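# Sweep lentils into scrap well, then set sponge down

## Task

Move every lentil from the counter into the scrap well while keeping all other items on the counter. After that, the yellow sponge must rest entirely on open counter surface, clear of the well and not propped against anything. It fails if the gripper still bears most of the sponge's weight at the finish, and anything held in place only by the robot at the end does not count.

## Robot and tools

Robot: one six-joint arm with a parallel two-finger gripper. Joint order in every command and every listed result: waist, shoulder, elbow, forearm roll, wrist pitch, wrist roll. Shoulder and wrist pitch have their signs flipped relative to the arm's URDF in everything you send and read. Stated joint ranges in radians, already in your numbers: waist -3.491..3.491, shoulder -3.140..3.140, elbow -1.187..4.328, forearm roll -3.316..3.316, wrist pitch -3.140..3.140, wrist roll -3.927..3.927. True ends may differ by up to 0.010 rad. A target beyond a range by more than 0.010 and further out than the current angle is refused; a target past the real end is clipped, reported as "joint sent to its limit" (absence of that line proves nothing).

Frame: the scene frame has its origin on the tabletop beneath the arm base, +z up, +y to the left when facing along +x, positions in metres. The base may be tilted. The printed end_effector_position (and end_effector_quat_wxyz) is the point between closed pads; it can be off, more so at long reach. Fingers point along the gripper's +z and close along its y. Closed fingertips extend about 33 mm past that point, open ones about 9 mm; closing pushes the tips about 24 mm further out, so keep that clearance above the counter.

A row is 9 numbers: six absolute joint target angles (radians, order above), then gripper position, force_limit, speed, each in -1..1. Position +1 = fully open (140 mm), about -0.8 = pads touching, -1 = close until blocked. force_limit -1/0/+1 ≈ 14/60/107 N squeeze. speed -1/0/+1 ≈ 30/140/250 mm/s.

execute_actions(actions): a list of actions run in sequence. Each action is a list of 1 to 15 rows, one row per 1/30 s step; if fewer than 15, the last row is held for the remaining steps. Joint values are absolute targets, not offsets. An empty list just returns the current state and images.

move(target, speed, blocking): target is one 9-number row of absolute joint angles plus gripper values (gripper values are applied at once). All joints interpolate together, so the hand follows a curve, not a line. speed is the top rad/s of the joint with the longest way to go, 0.01 to 2, default 0.5; the path lasts 0.5 to 10 s and is cut off at 10 s. It does not avoid obstacles. blocking=false returns after 0.5 s while the arm keeps going; then use wait(0) or stop before sending more rows or moves. The result adds a move: line with the ending (done, off_target, moving, held, fault), limits=held or limits=none, and the joint furthest from target.

wait(seconds): 0 to 10 s, arm keeps its last command; a running move continues. stop(): brakes a running move (needs room; fingers continue). zoom_image(camera, region): region [x0, y0, x1, y1] in pixels of that camera's latest image, at most 504x504. Cameras: cam_head_left, cam_head_right, cam_high, cam_low (896x504), cam_wrist (616x616 fisheye). finished_scene(scene): pass the current scene's number once the goal holds on its own; irreversible. Replying without a tool call ends everything.

Motion limits: joint target rates are capped at 2.62 (waist, shoulder), 3.14 (elbow), 3.93 (wrist joints) rad/s with 0.5 s ramp-up. Each step, targets are kept within 0.805 rad (waist, shoulder), 0.966 (elbow), 1.21 (wrist joints) of the measured angle, and are scaled back if they would move the gripper more than 70 mm from where it is. So far goals need several actions; a move left unfinished may not complete on its own, so command the rest. To hold a joint, resend its "Joint targets" value.

Results: state pose, Joint positions, Joint velocities, Joint targets (what the joints are currently being driven to, which can change by itself), step readings (HELD = row partly held back), "joint command not followed" (clearance check altered targets; mounts and posts count as the arm), Flange force (outside force on the gripper including held weight, noisy, "no reading" near singularities), position_measured (counts: 3 open, 230 pads meeting, nonlinear), object_status: 0 moving, 1 blocked while opening, 2 blocked while closing (a grip), 3 reached target or pads met. To grasp, send -1 and confirm 2. Stalled fingers stay until the position number changes by 0.01 or more or the object yields; to squeeze harder raise force_limit and switch -1 to -0.98 or back.

Avoid: a joint contact torque reaching its load (waist, shoulder, elbow 139 N m; wrist joints 34.8 N m, held weight included) or 150 N outside force anywhere on the arm causes a 10 s fault stop and drops the rest of the call. The arm is stiff: fast touches and targets even slightly beyond a firm contact press hard and can fault. Holding loads heats motors; MOTOR HOT warns, and an OVER-TEMPERATURE FAULT brakes the arm. Do not drop, slam, or knock anything off the table; loose items may get pushed and held items tugged occasionally. Release the sponge so it rests unaided before finishing.

Each tool is called by a JSON object that holds its "name" and its "arguments".

## Session

{"name": "execute_actions", "arguments": {"actions": []}}

Scene clock: 0.00 s.
end_effector_position=(+0.7496, +0.1859, +0.1035) position_measured=3 object_status=3 end_effector_quat_wxyz=(-0.094, +0.659, +0.719, -0.199)
Joint names: [waist, shoulder, elbow, forearm roll, wrist pitch, wrist roll]
Joint positions: [ 0.655 -0.591  0.896  0.145  1.669  2.735]
Joint velocities: [ 0.    -0.    -0.    -0.001 -0.    -0.001]
Flange force (N, the push that the arm receives, along the gripper's own x y z axes): no reading
Joint targets: [0.655 -0.591 0.896 0.145 1.669 2.735]

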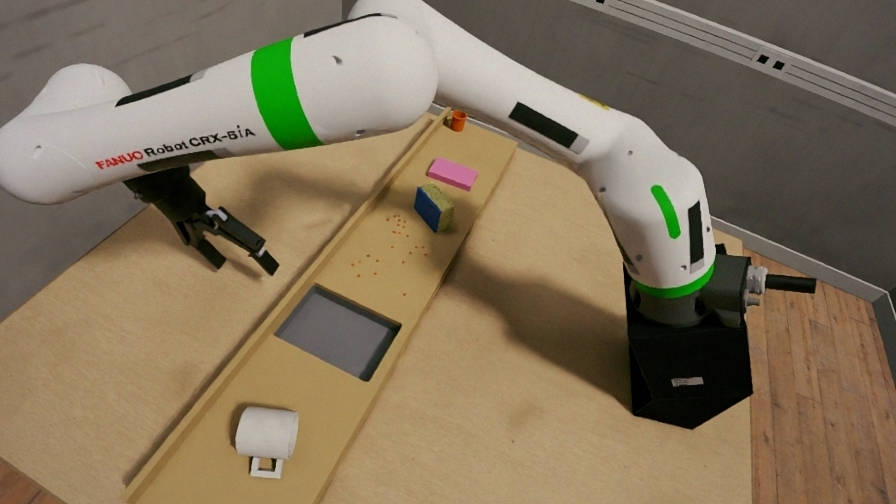

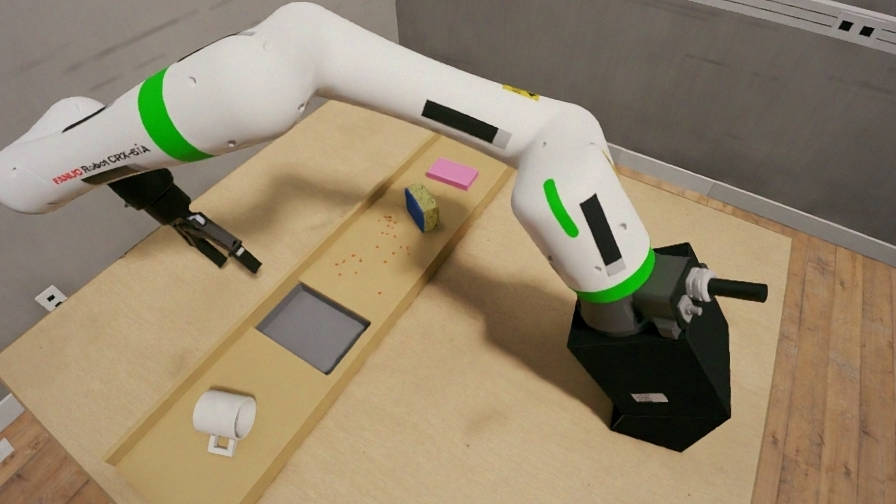

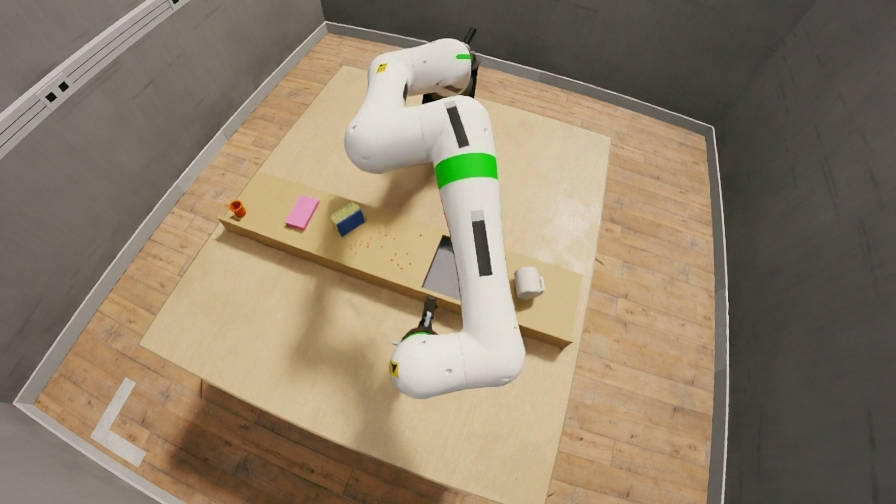

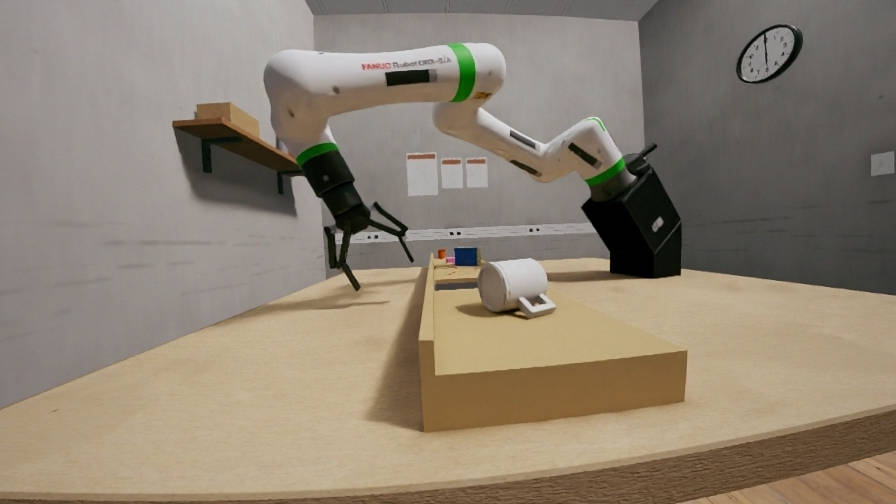

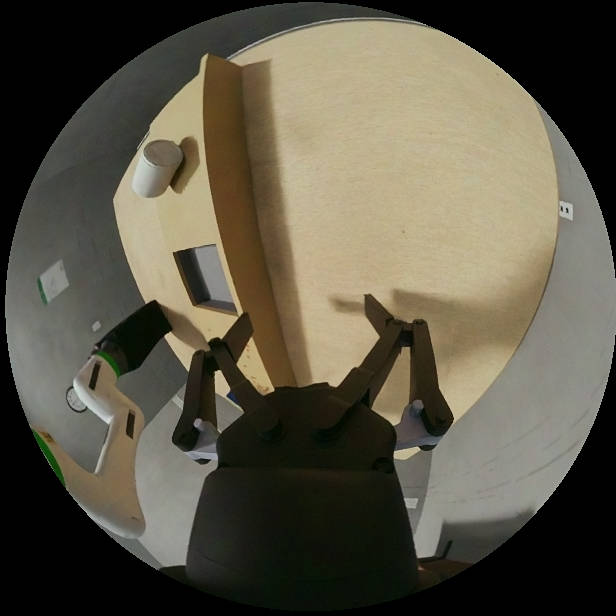

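{"name": "move", "arguments": {"target": [0.655,0,0.4,0,1.2,2.735,1,0,0]}}

{"name": "move", "arguments": {"target": [0,0,0.4,0,1.2,2.735,1,0,0]}}

Scene clock: 2.03 s.
end_effector_position=(+0.7982, +0.2270, +0.2887) position_measured=3 object_status=3 end_effector_quat_wxyz=(-0.064, +0.697, +0.709, +0.086)
Joint names: [waist, shoulder, elbow, forearm roll, wrist pitch, wrist roll]
Joint positions: [ 0.655 -0.     0.4   -0.     1.2    2.735]
Joint velocities: [ 0.     0.003 -0.    -0.     0.001 -0.001]
Flange force (N, the push that the arm receives, along the gripper's own x y z axes): [-1.9 -10.1 0.0]
Joint targets: [0.655 -0.000 0.400 0.000 1.200 2.735]
move: done; limits=none; farthest joint: the waist, 0.000 radians from its target (0.000 radians at the start)

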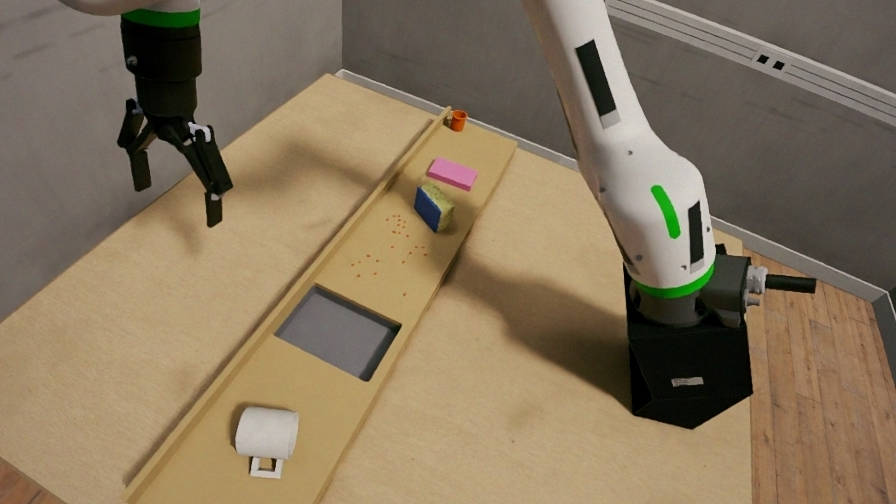

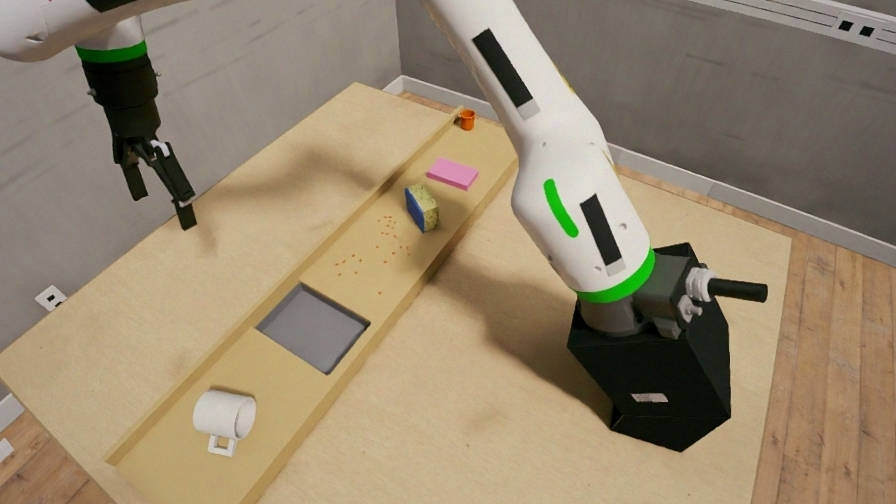

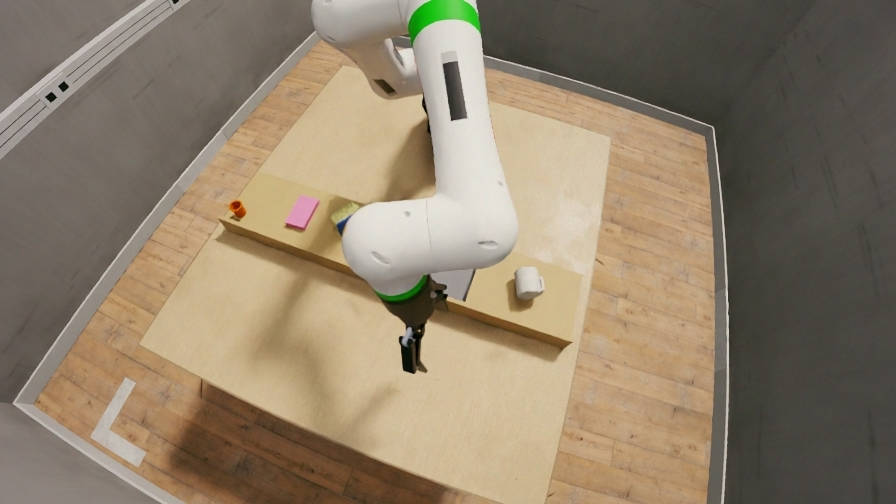

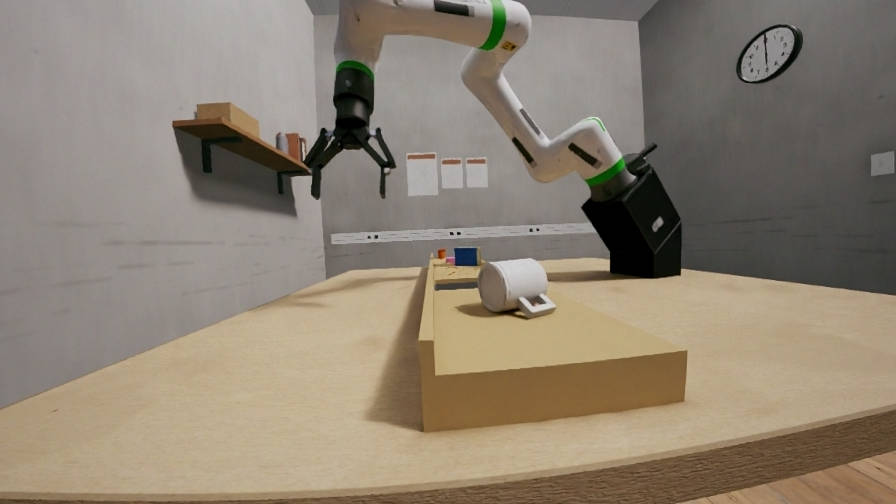

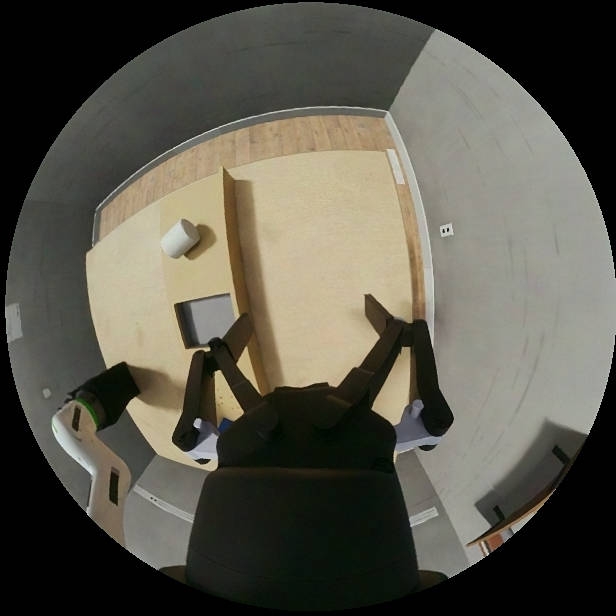

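Scene clock: 3.77 s.
end_effector_position=(+0.8063, -0.1914, +0.3497) position_measured=3 object_status=3 end_effector_quat_wxyz=(+0.127, +0.847, +0.516, -0.014)
Joint names: [waist, shoulder, elbow, forearm roll, wrist pitch, wrist roll]
Joint positions: [0.    0.    0.4   0.    1.2   2.735]
Joint velocities: [-0.001  0.003  0.    -0.     0.001 -0.   ]
Flange force (N, the push that the arm receives, along the gripper's own x y z axes): [-0.9 -14.7 -1.6]
Joint targets: [0.000 0.000 0.400 0.000 1.200 2.735]
move: done; limits=none; farthest joint: the waist, 0.000 radians from its target (0.655 radians at the start)

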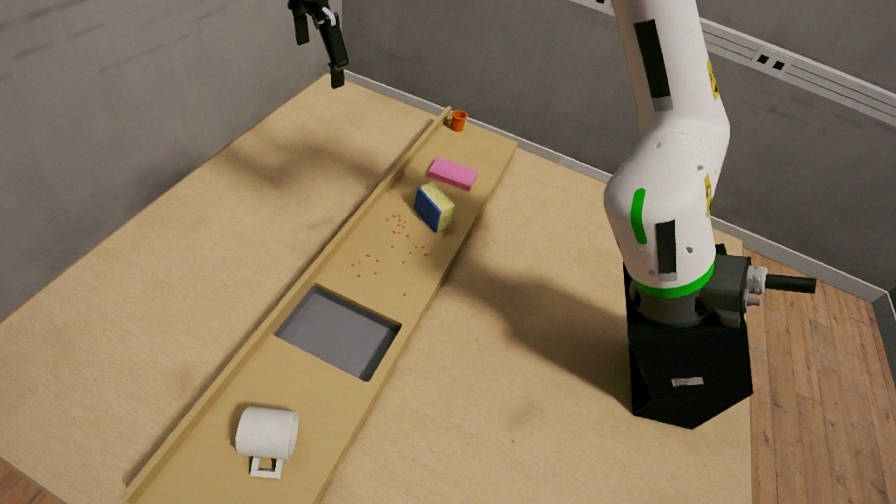

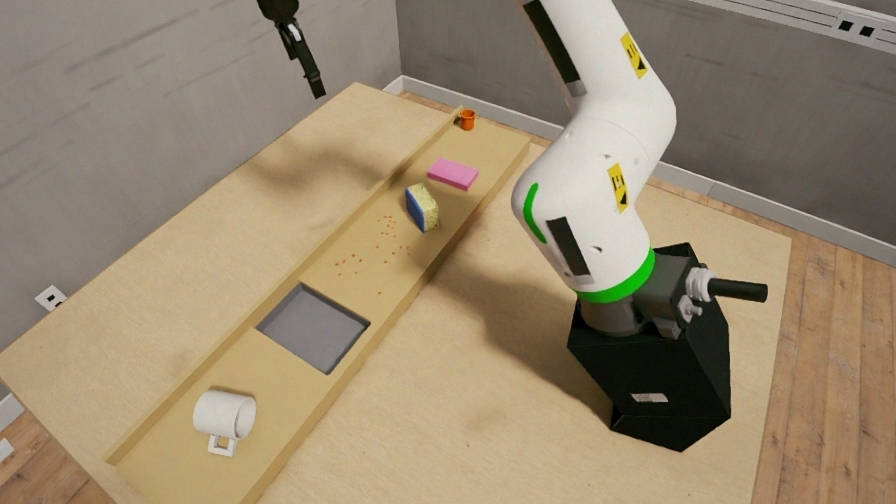

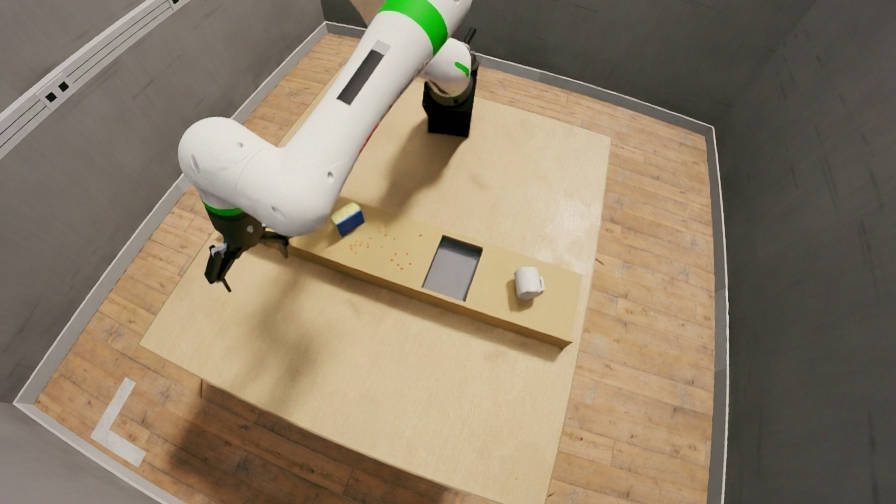

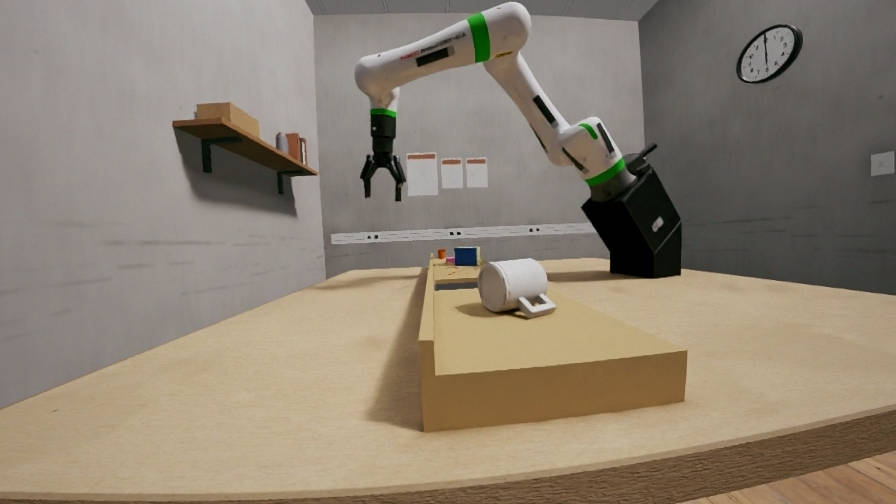

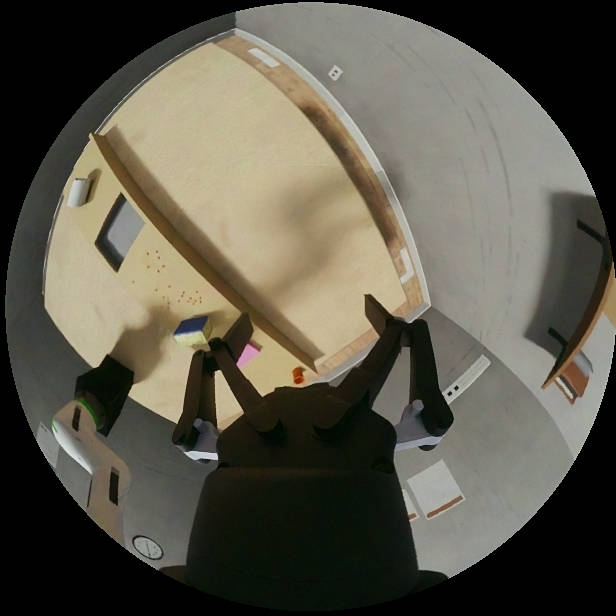

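{"name": "move", "arguments": {"target": [0.264,0.47,-0.54,-0.082,0.83,0.63,1,0,0], "speed": 1}}

Scene clock: 7.20 s.
end_effector_position=(+0.5175, -0.0497, +0.2010) position_measured=3 object_status=3 end_effector_quat_wxyz=(+0.000, +0.907, -0.421, -0.001)
Joint names: [waist, shoulder, elbow, forearm roll, wrist pitch, wrist roll]
Joint positions: [ 0.264  0.47  -0.54  -0.082  0.83   0.63 ]
Joint velocities: [ 0.    -0.001 -0.     0.001 -0.001  0.001]
Flange force (N, the push that the arm receives, along the gripper's own x y z axes): [-5.7 6.5 -4.9]
Joint targets: [0.264 0.470 -0.540 -0.082 0.830 0.630]
move: done; limits=none; farthest joint: the waist, 0.000 radians from its target (0.264 radians at the start)

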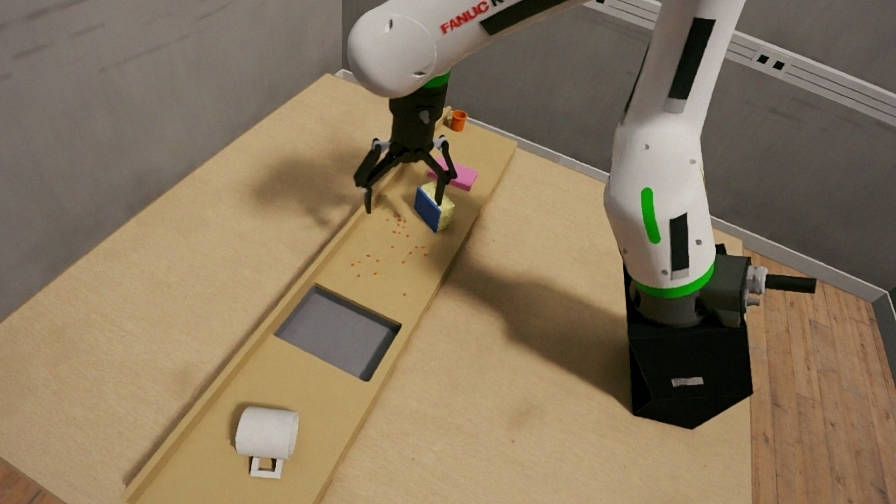

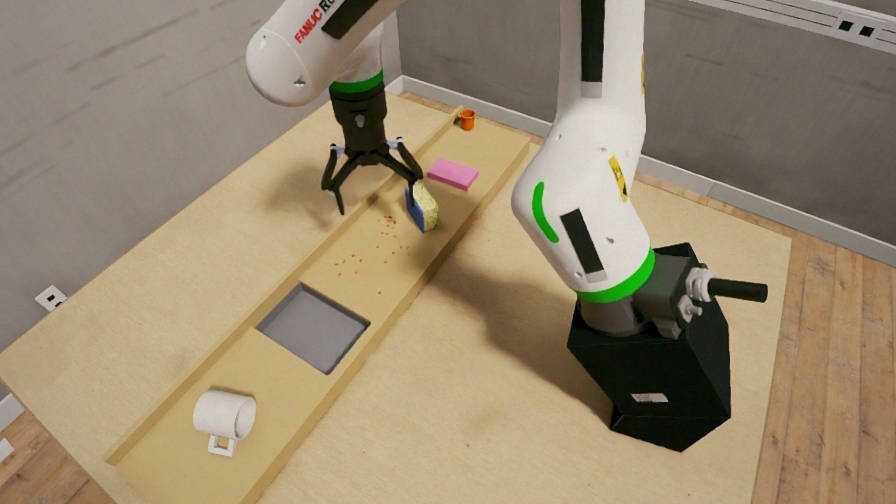

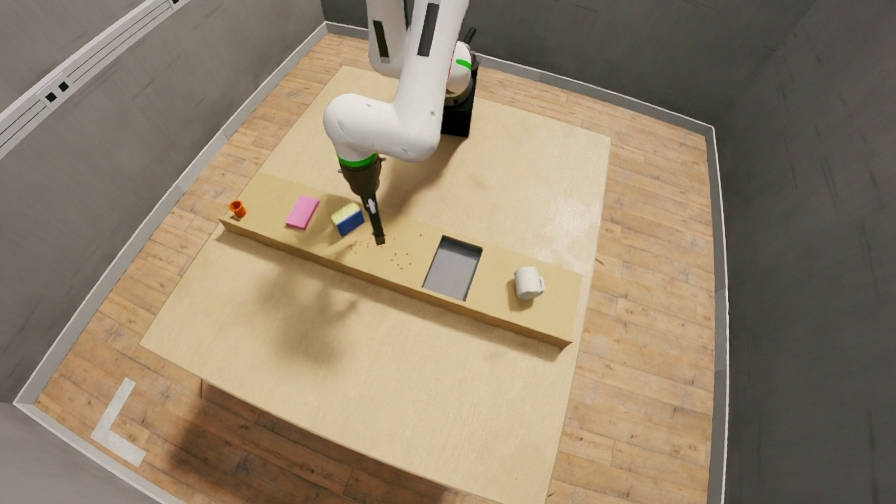

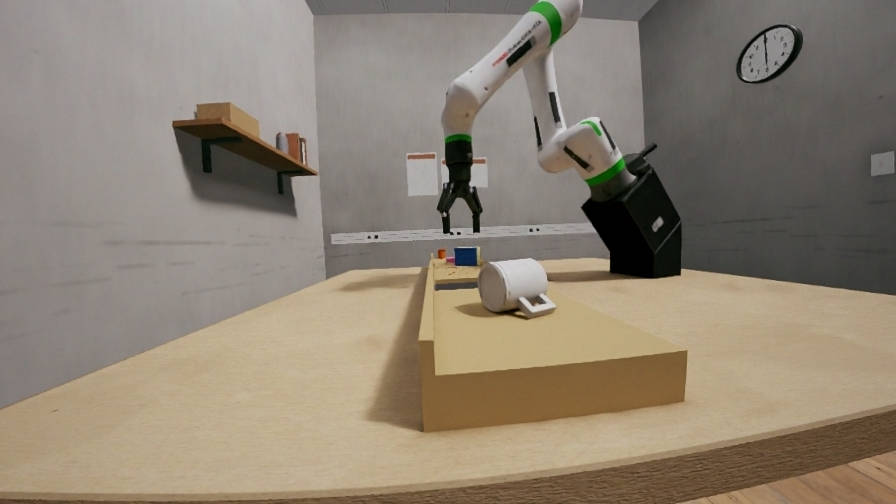

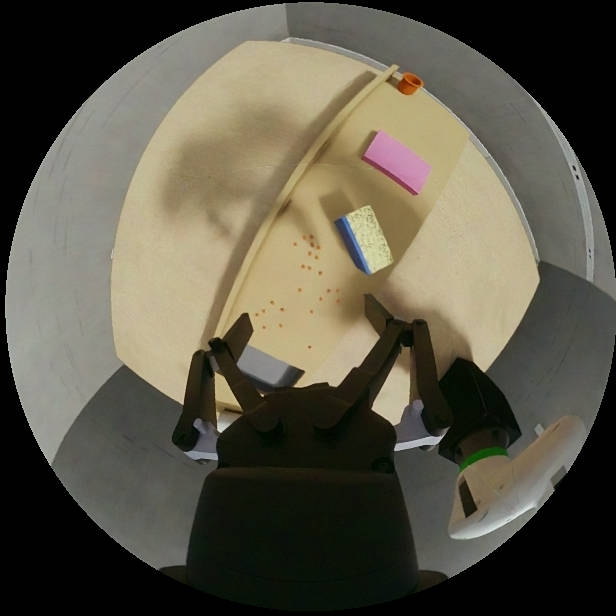

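{"name": "move", "arguments": {"target": [-0.131,0.295,-0.467,-0.412,0.828,1.47,1,0,0]}}

Scene clock: 9.67 s.
end_effector_position=(+0.4821, -0.1510, +0.1716) position_measured=3 object_status=3 end_effector_quat_wxyz=(+0.000, +0.958, -0.287, -0.001)
Joint names: [waist, shoulder, elbow, forearm roll, wrist pitch, wrist roll]
Joint positions: [-0.131  0.295 -0.467 -0.412  0.828  1.47 ]
Joint velocities: [-0.    -0.     0.     0.001  0.     0.001]
Flange force (N, the push that the arm receives, along the gripper's own x y z axes): [-7.1 1.8 -5.4]
Joint targets: [-0.131 0.295 -0.467 -0.412 0.828 1.470]
move: done; limits=none; farthest joint: the waist, 0.000 radians from its target (0.395 radians at the start)

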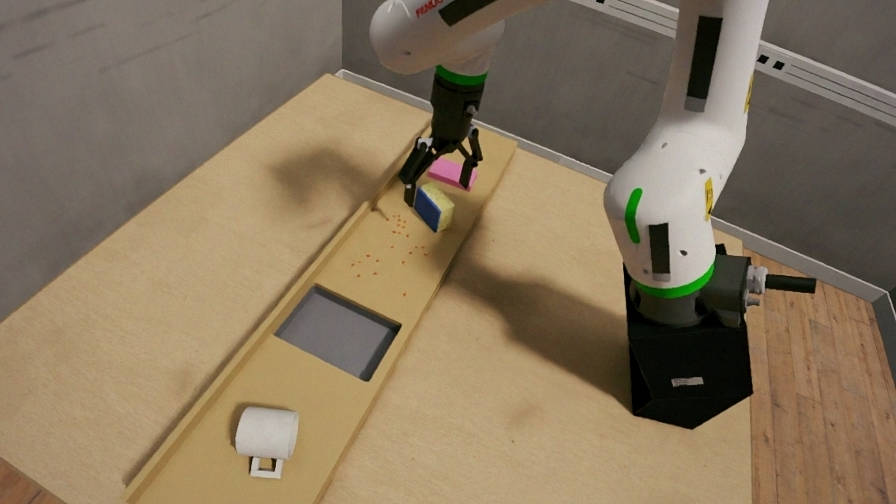

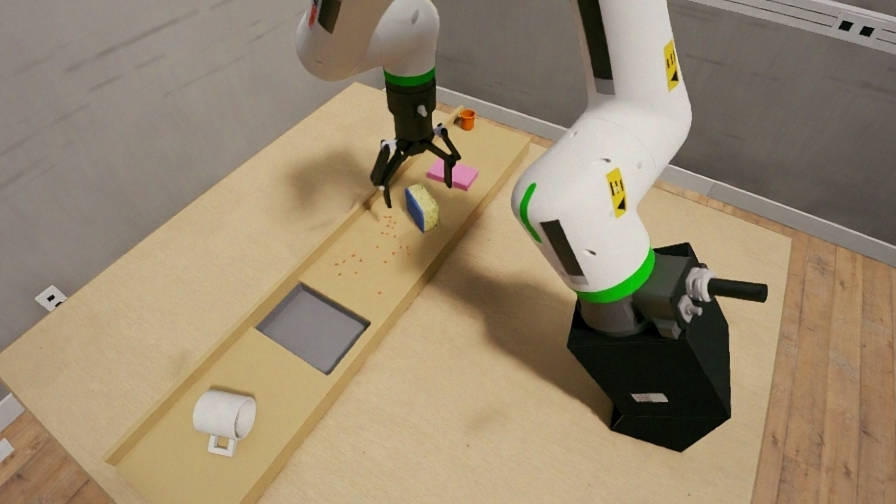

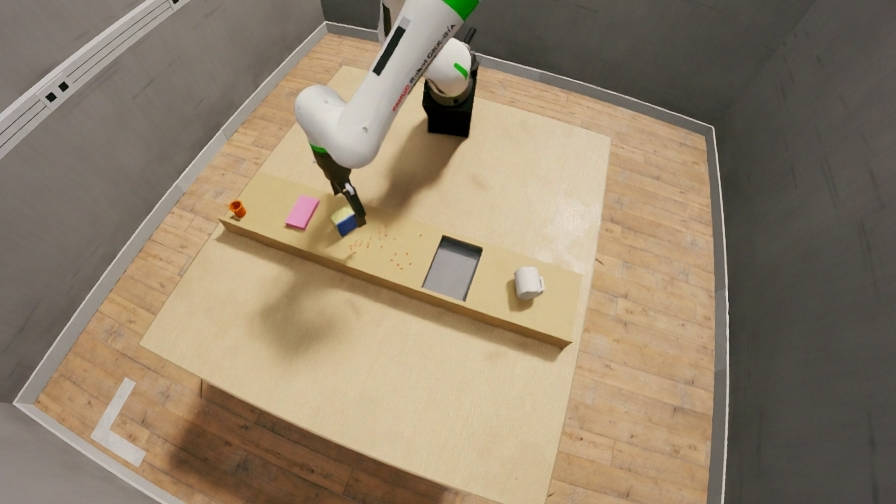

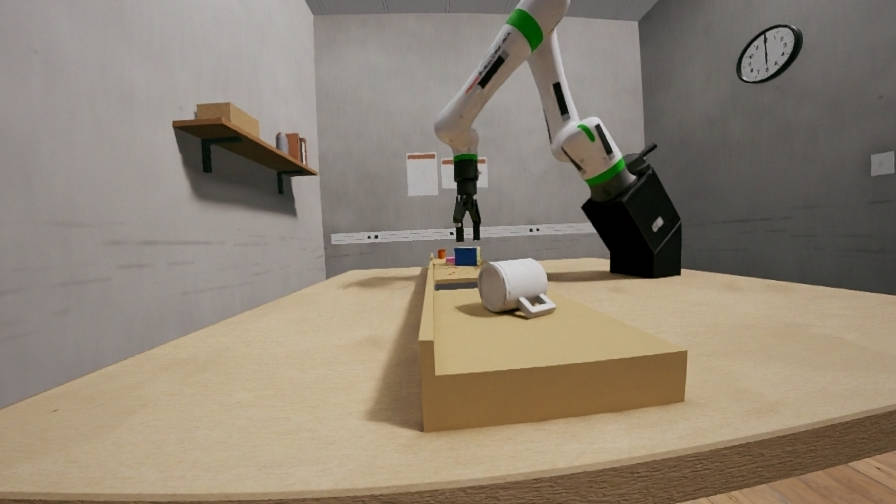

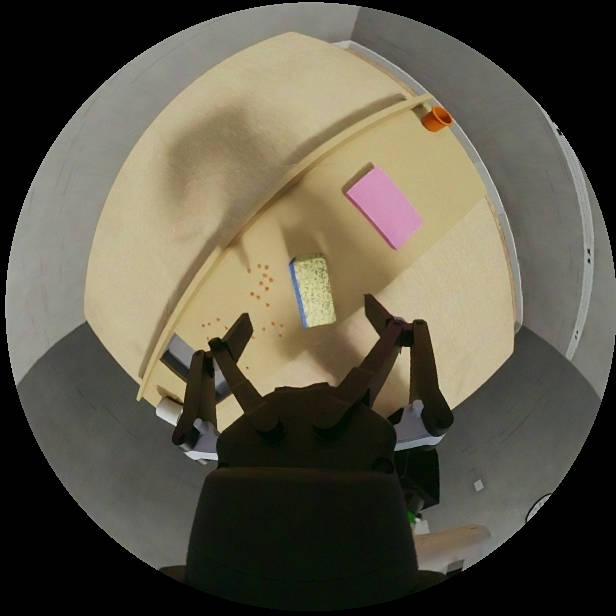

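{"name": "move", "arguments": {"target": [-0.11,0.159,-0.4726,-0.462,0.691,1.53,0.3,0,0], "speed": 0.2}}

{"name": "move", "arguments": {"target": [-0.11,0.159,-0.4726,-0.462,0.691,1.53,-1,-0.5,-0.5]}}

Scene clock: 11.00 s.
end_effector_position=(+0.4785, -0.1588, +0.1113) position_measured=91 object_status=3 end_effector_quat_wxyz=(-0.000, +0.958, -0.288, -0.000)
Joint names: [waist, shoulder, elbow, forearm roll, wrist pitch, wrist roll]
Joint positions: [-0.11   0.159 -0.473 -0.462  0.691  1.53 ]
Joint velocities: [-0.    -0.     0.    -0.    -0.001 -0.001]
Flange force (N, the push that the arm receives, along the gripper's own x y z axes): [-6.7 -2.6 -5.1]
Joint targets: [-0.110 0.159 -0.473 -0.462 0.691 1.530]
move: done; limits=none; farthest joint: the waist, 0.000 radians from its target (0.021 radians at the start)

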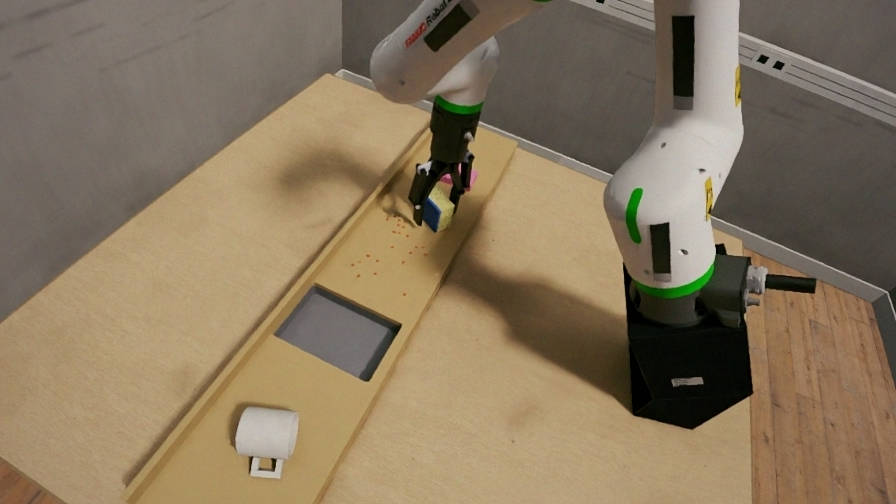

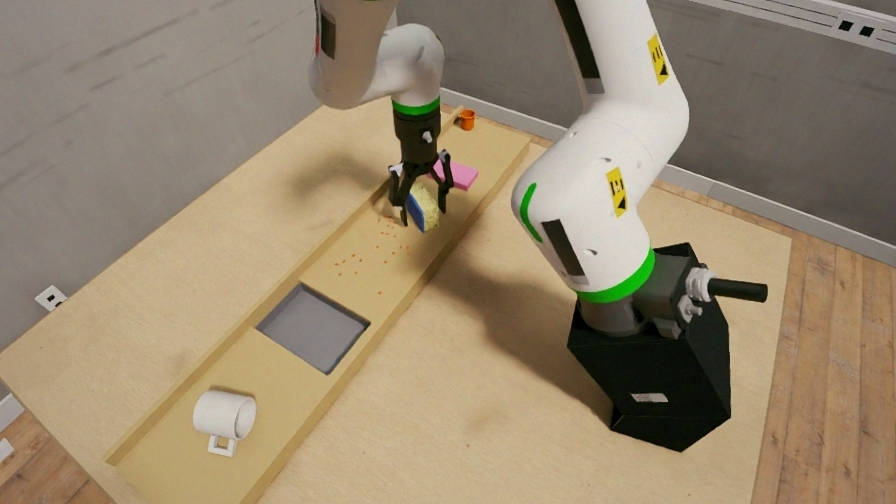

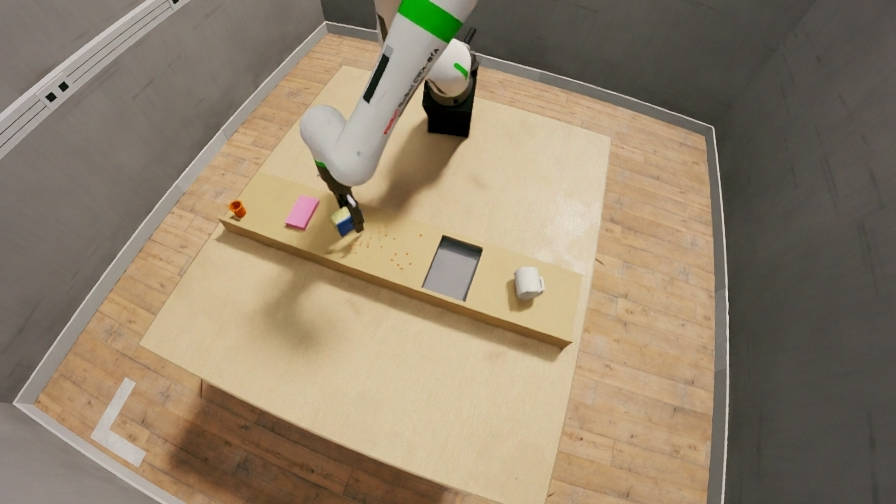

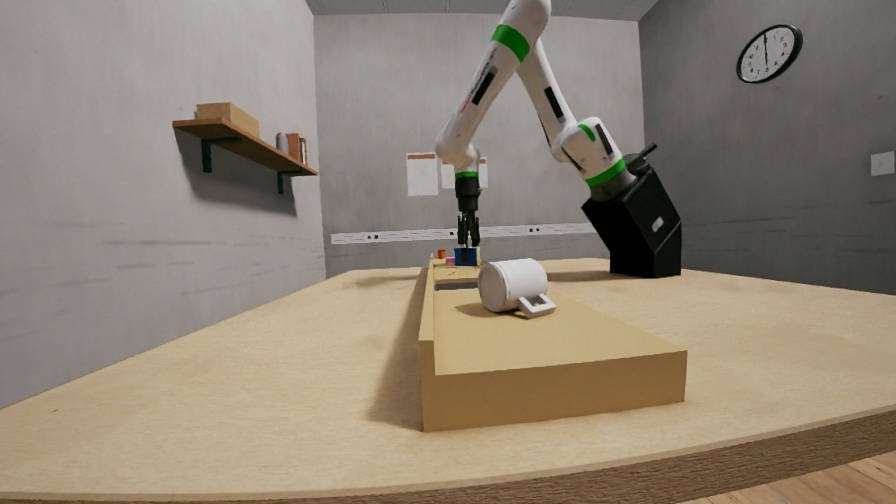

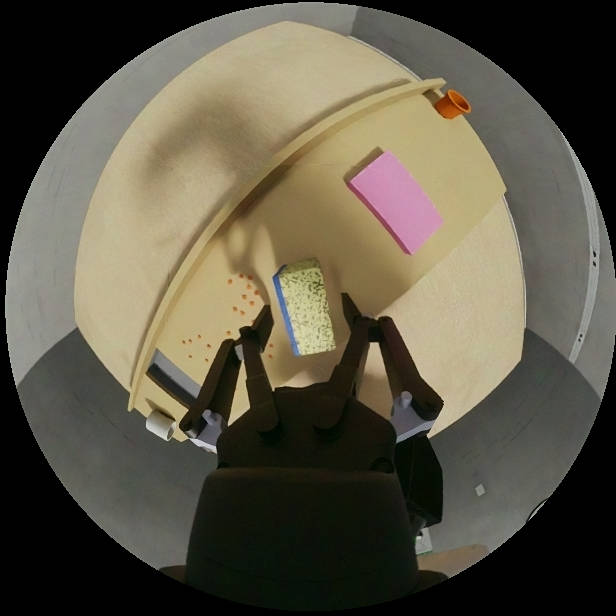

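Scene clock: 12.23 s.
end_effector_position=(+0.4785, -0.1588, +0.1112) position_measured=232 object_status=0 end_effector_quat_wxyz=(-0.000, +0.958, -0.288, -0.000)
Joint names: [waist, shoulder, elbow, forearm roll, wrist pitch, wrist roll]
Joint positions: [-0.11   0.159 -0.473 -0.462  0.691  1.53 ]
Joint velocities: [-0.     0.001 -0.     0.001 -0.    -0.001]
Flange force (N, the push that the arm receives, along the gripper's own x y z axes): [-6.5 -1.1 -6.7]
Joint targets: [-0.110 0.159 -0.473 -0.462 0.691 1.530]
move: done; limits=none; farthest joint: the waist, 0.000 radians from its target (0.000 radians at the start)

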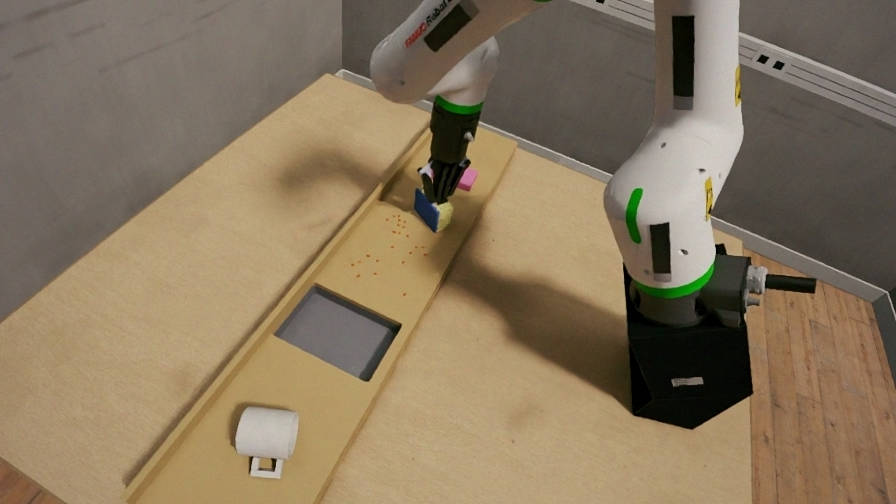

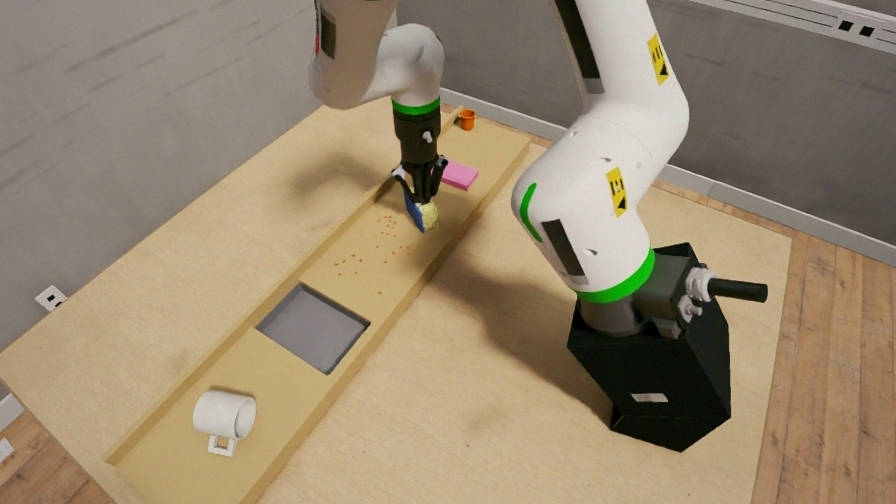

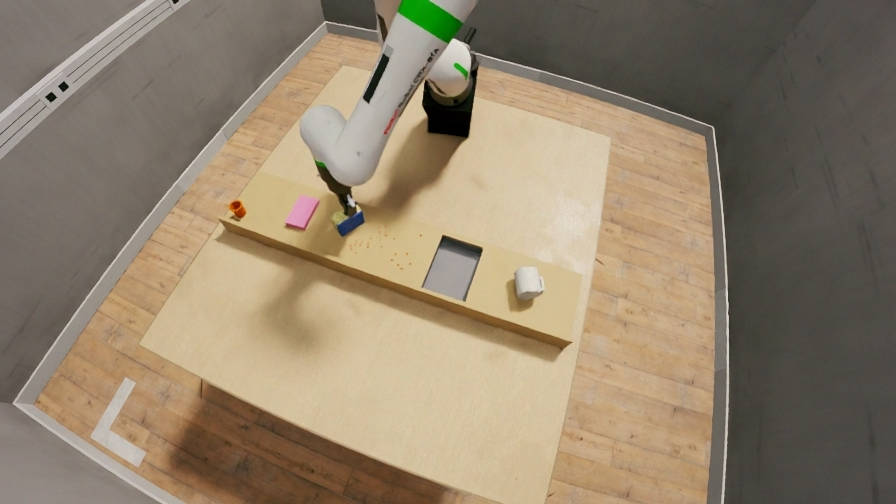

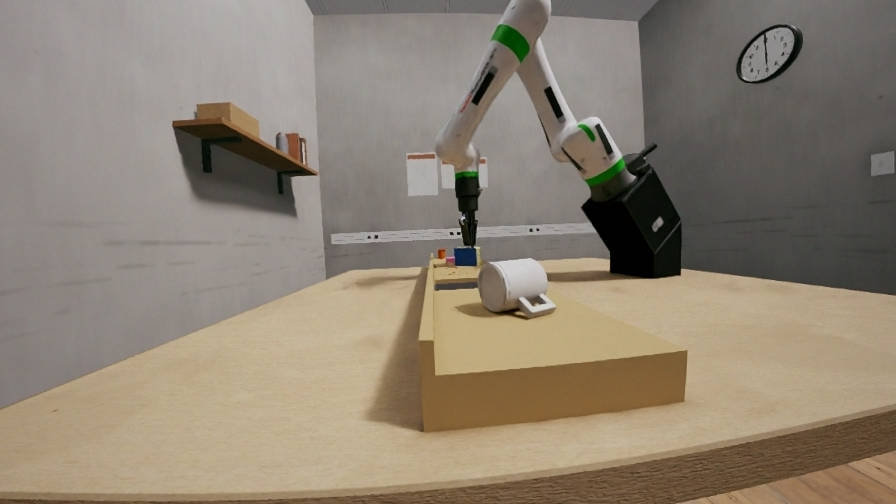

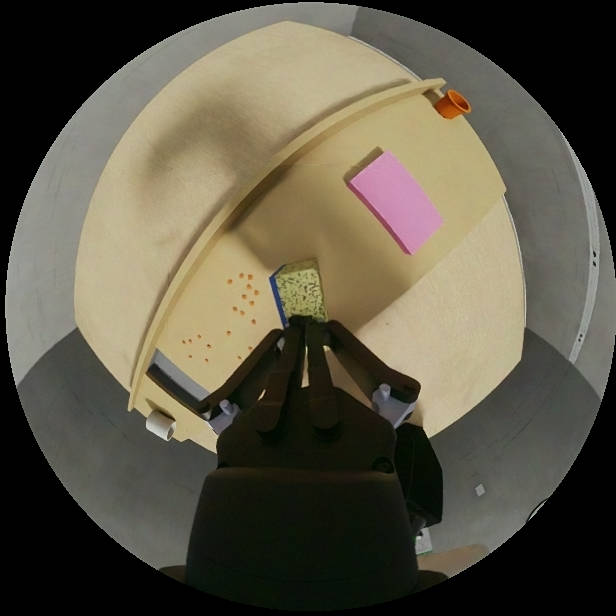

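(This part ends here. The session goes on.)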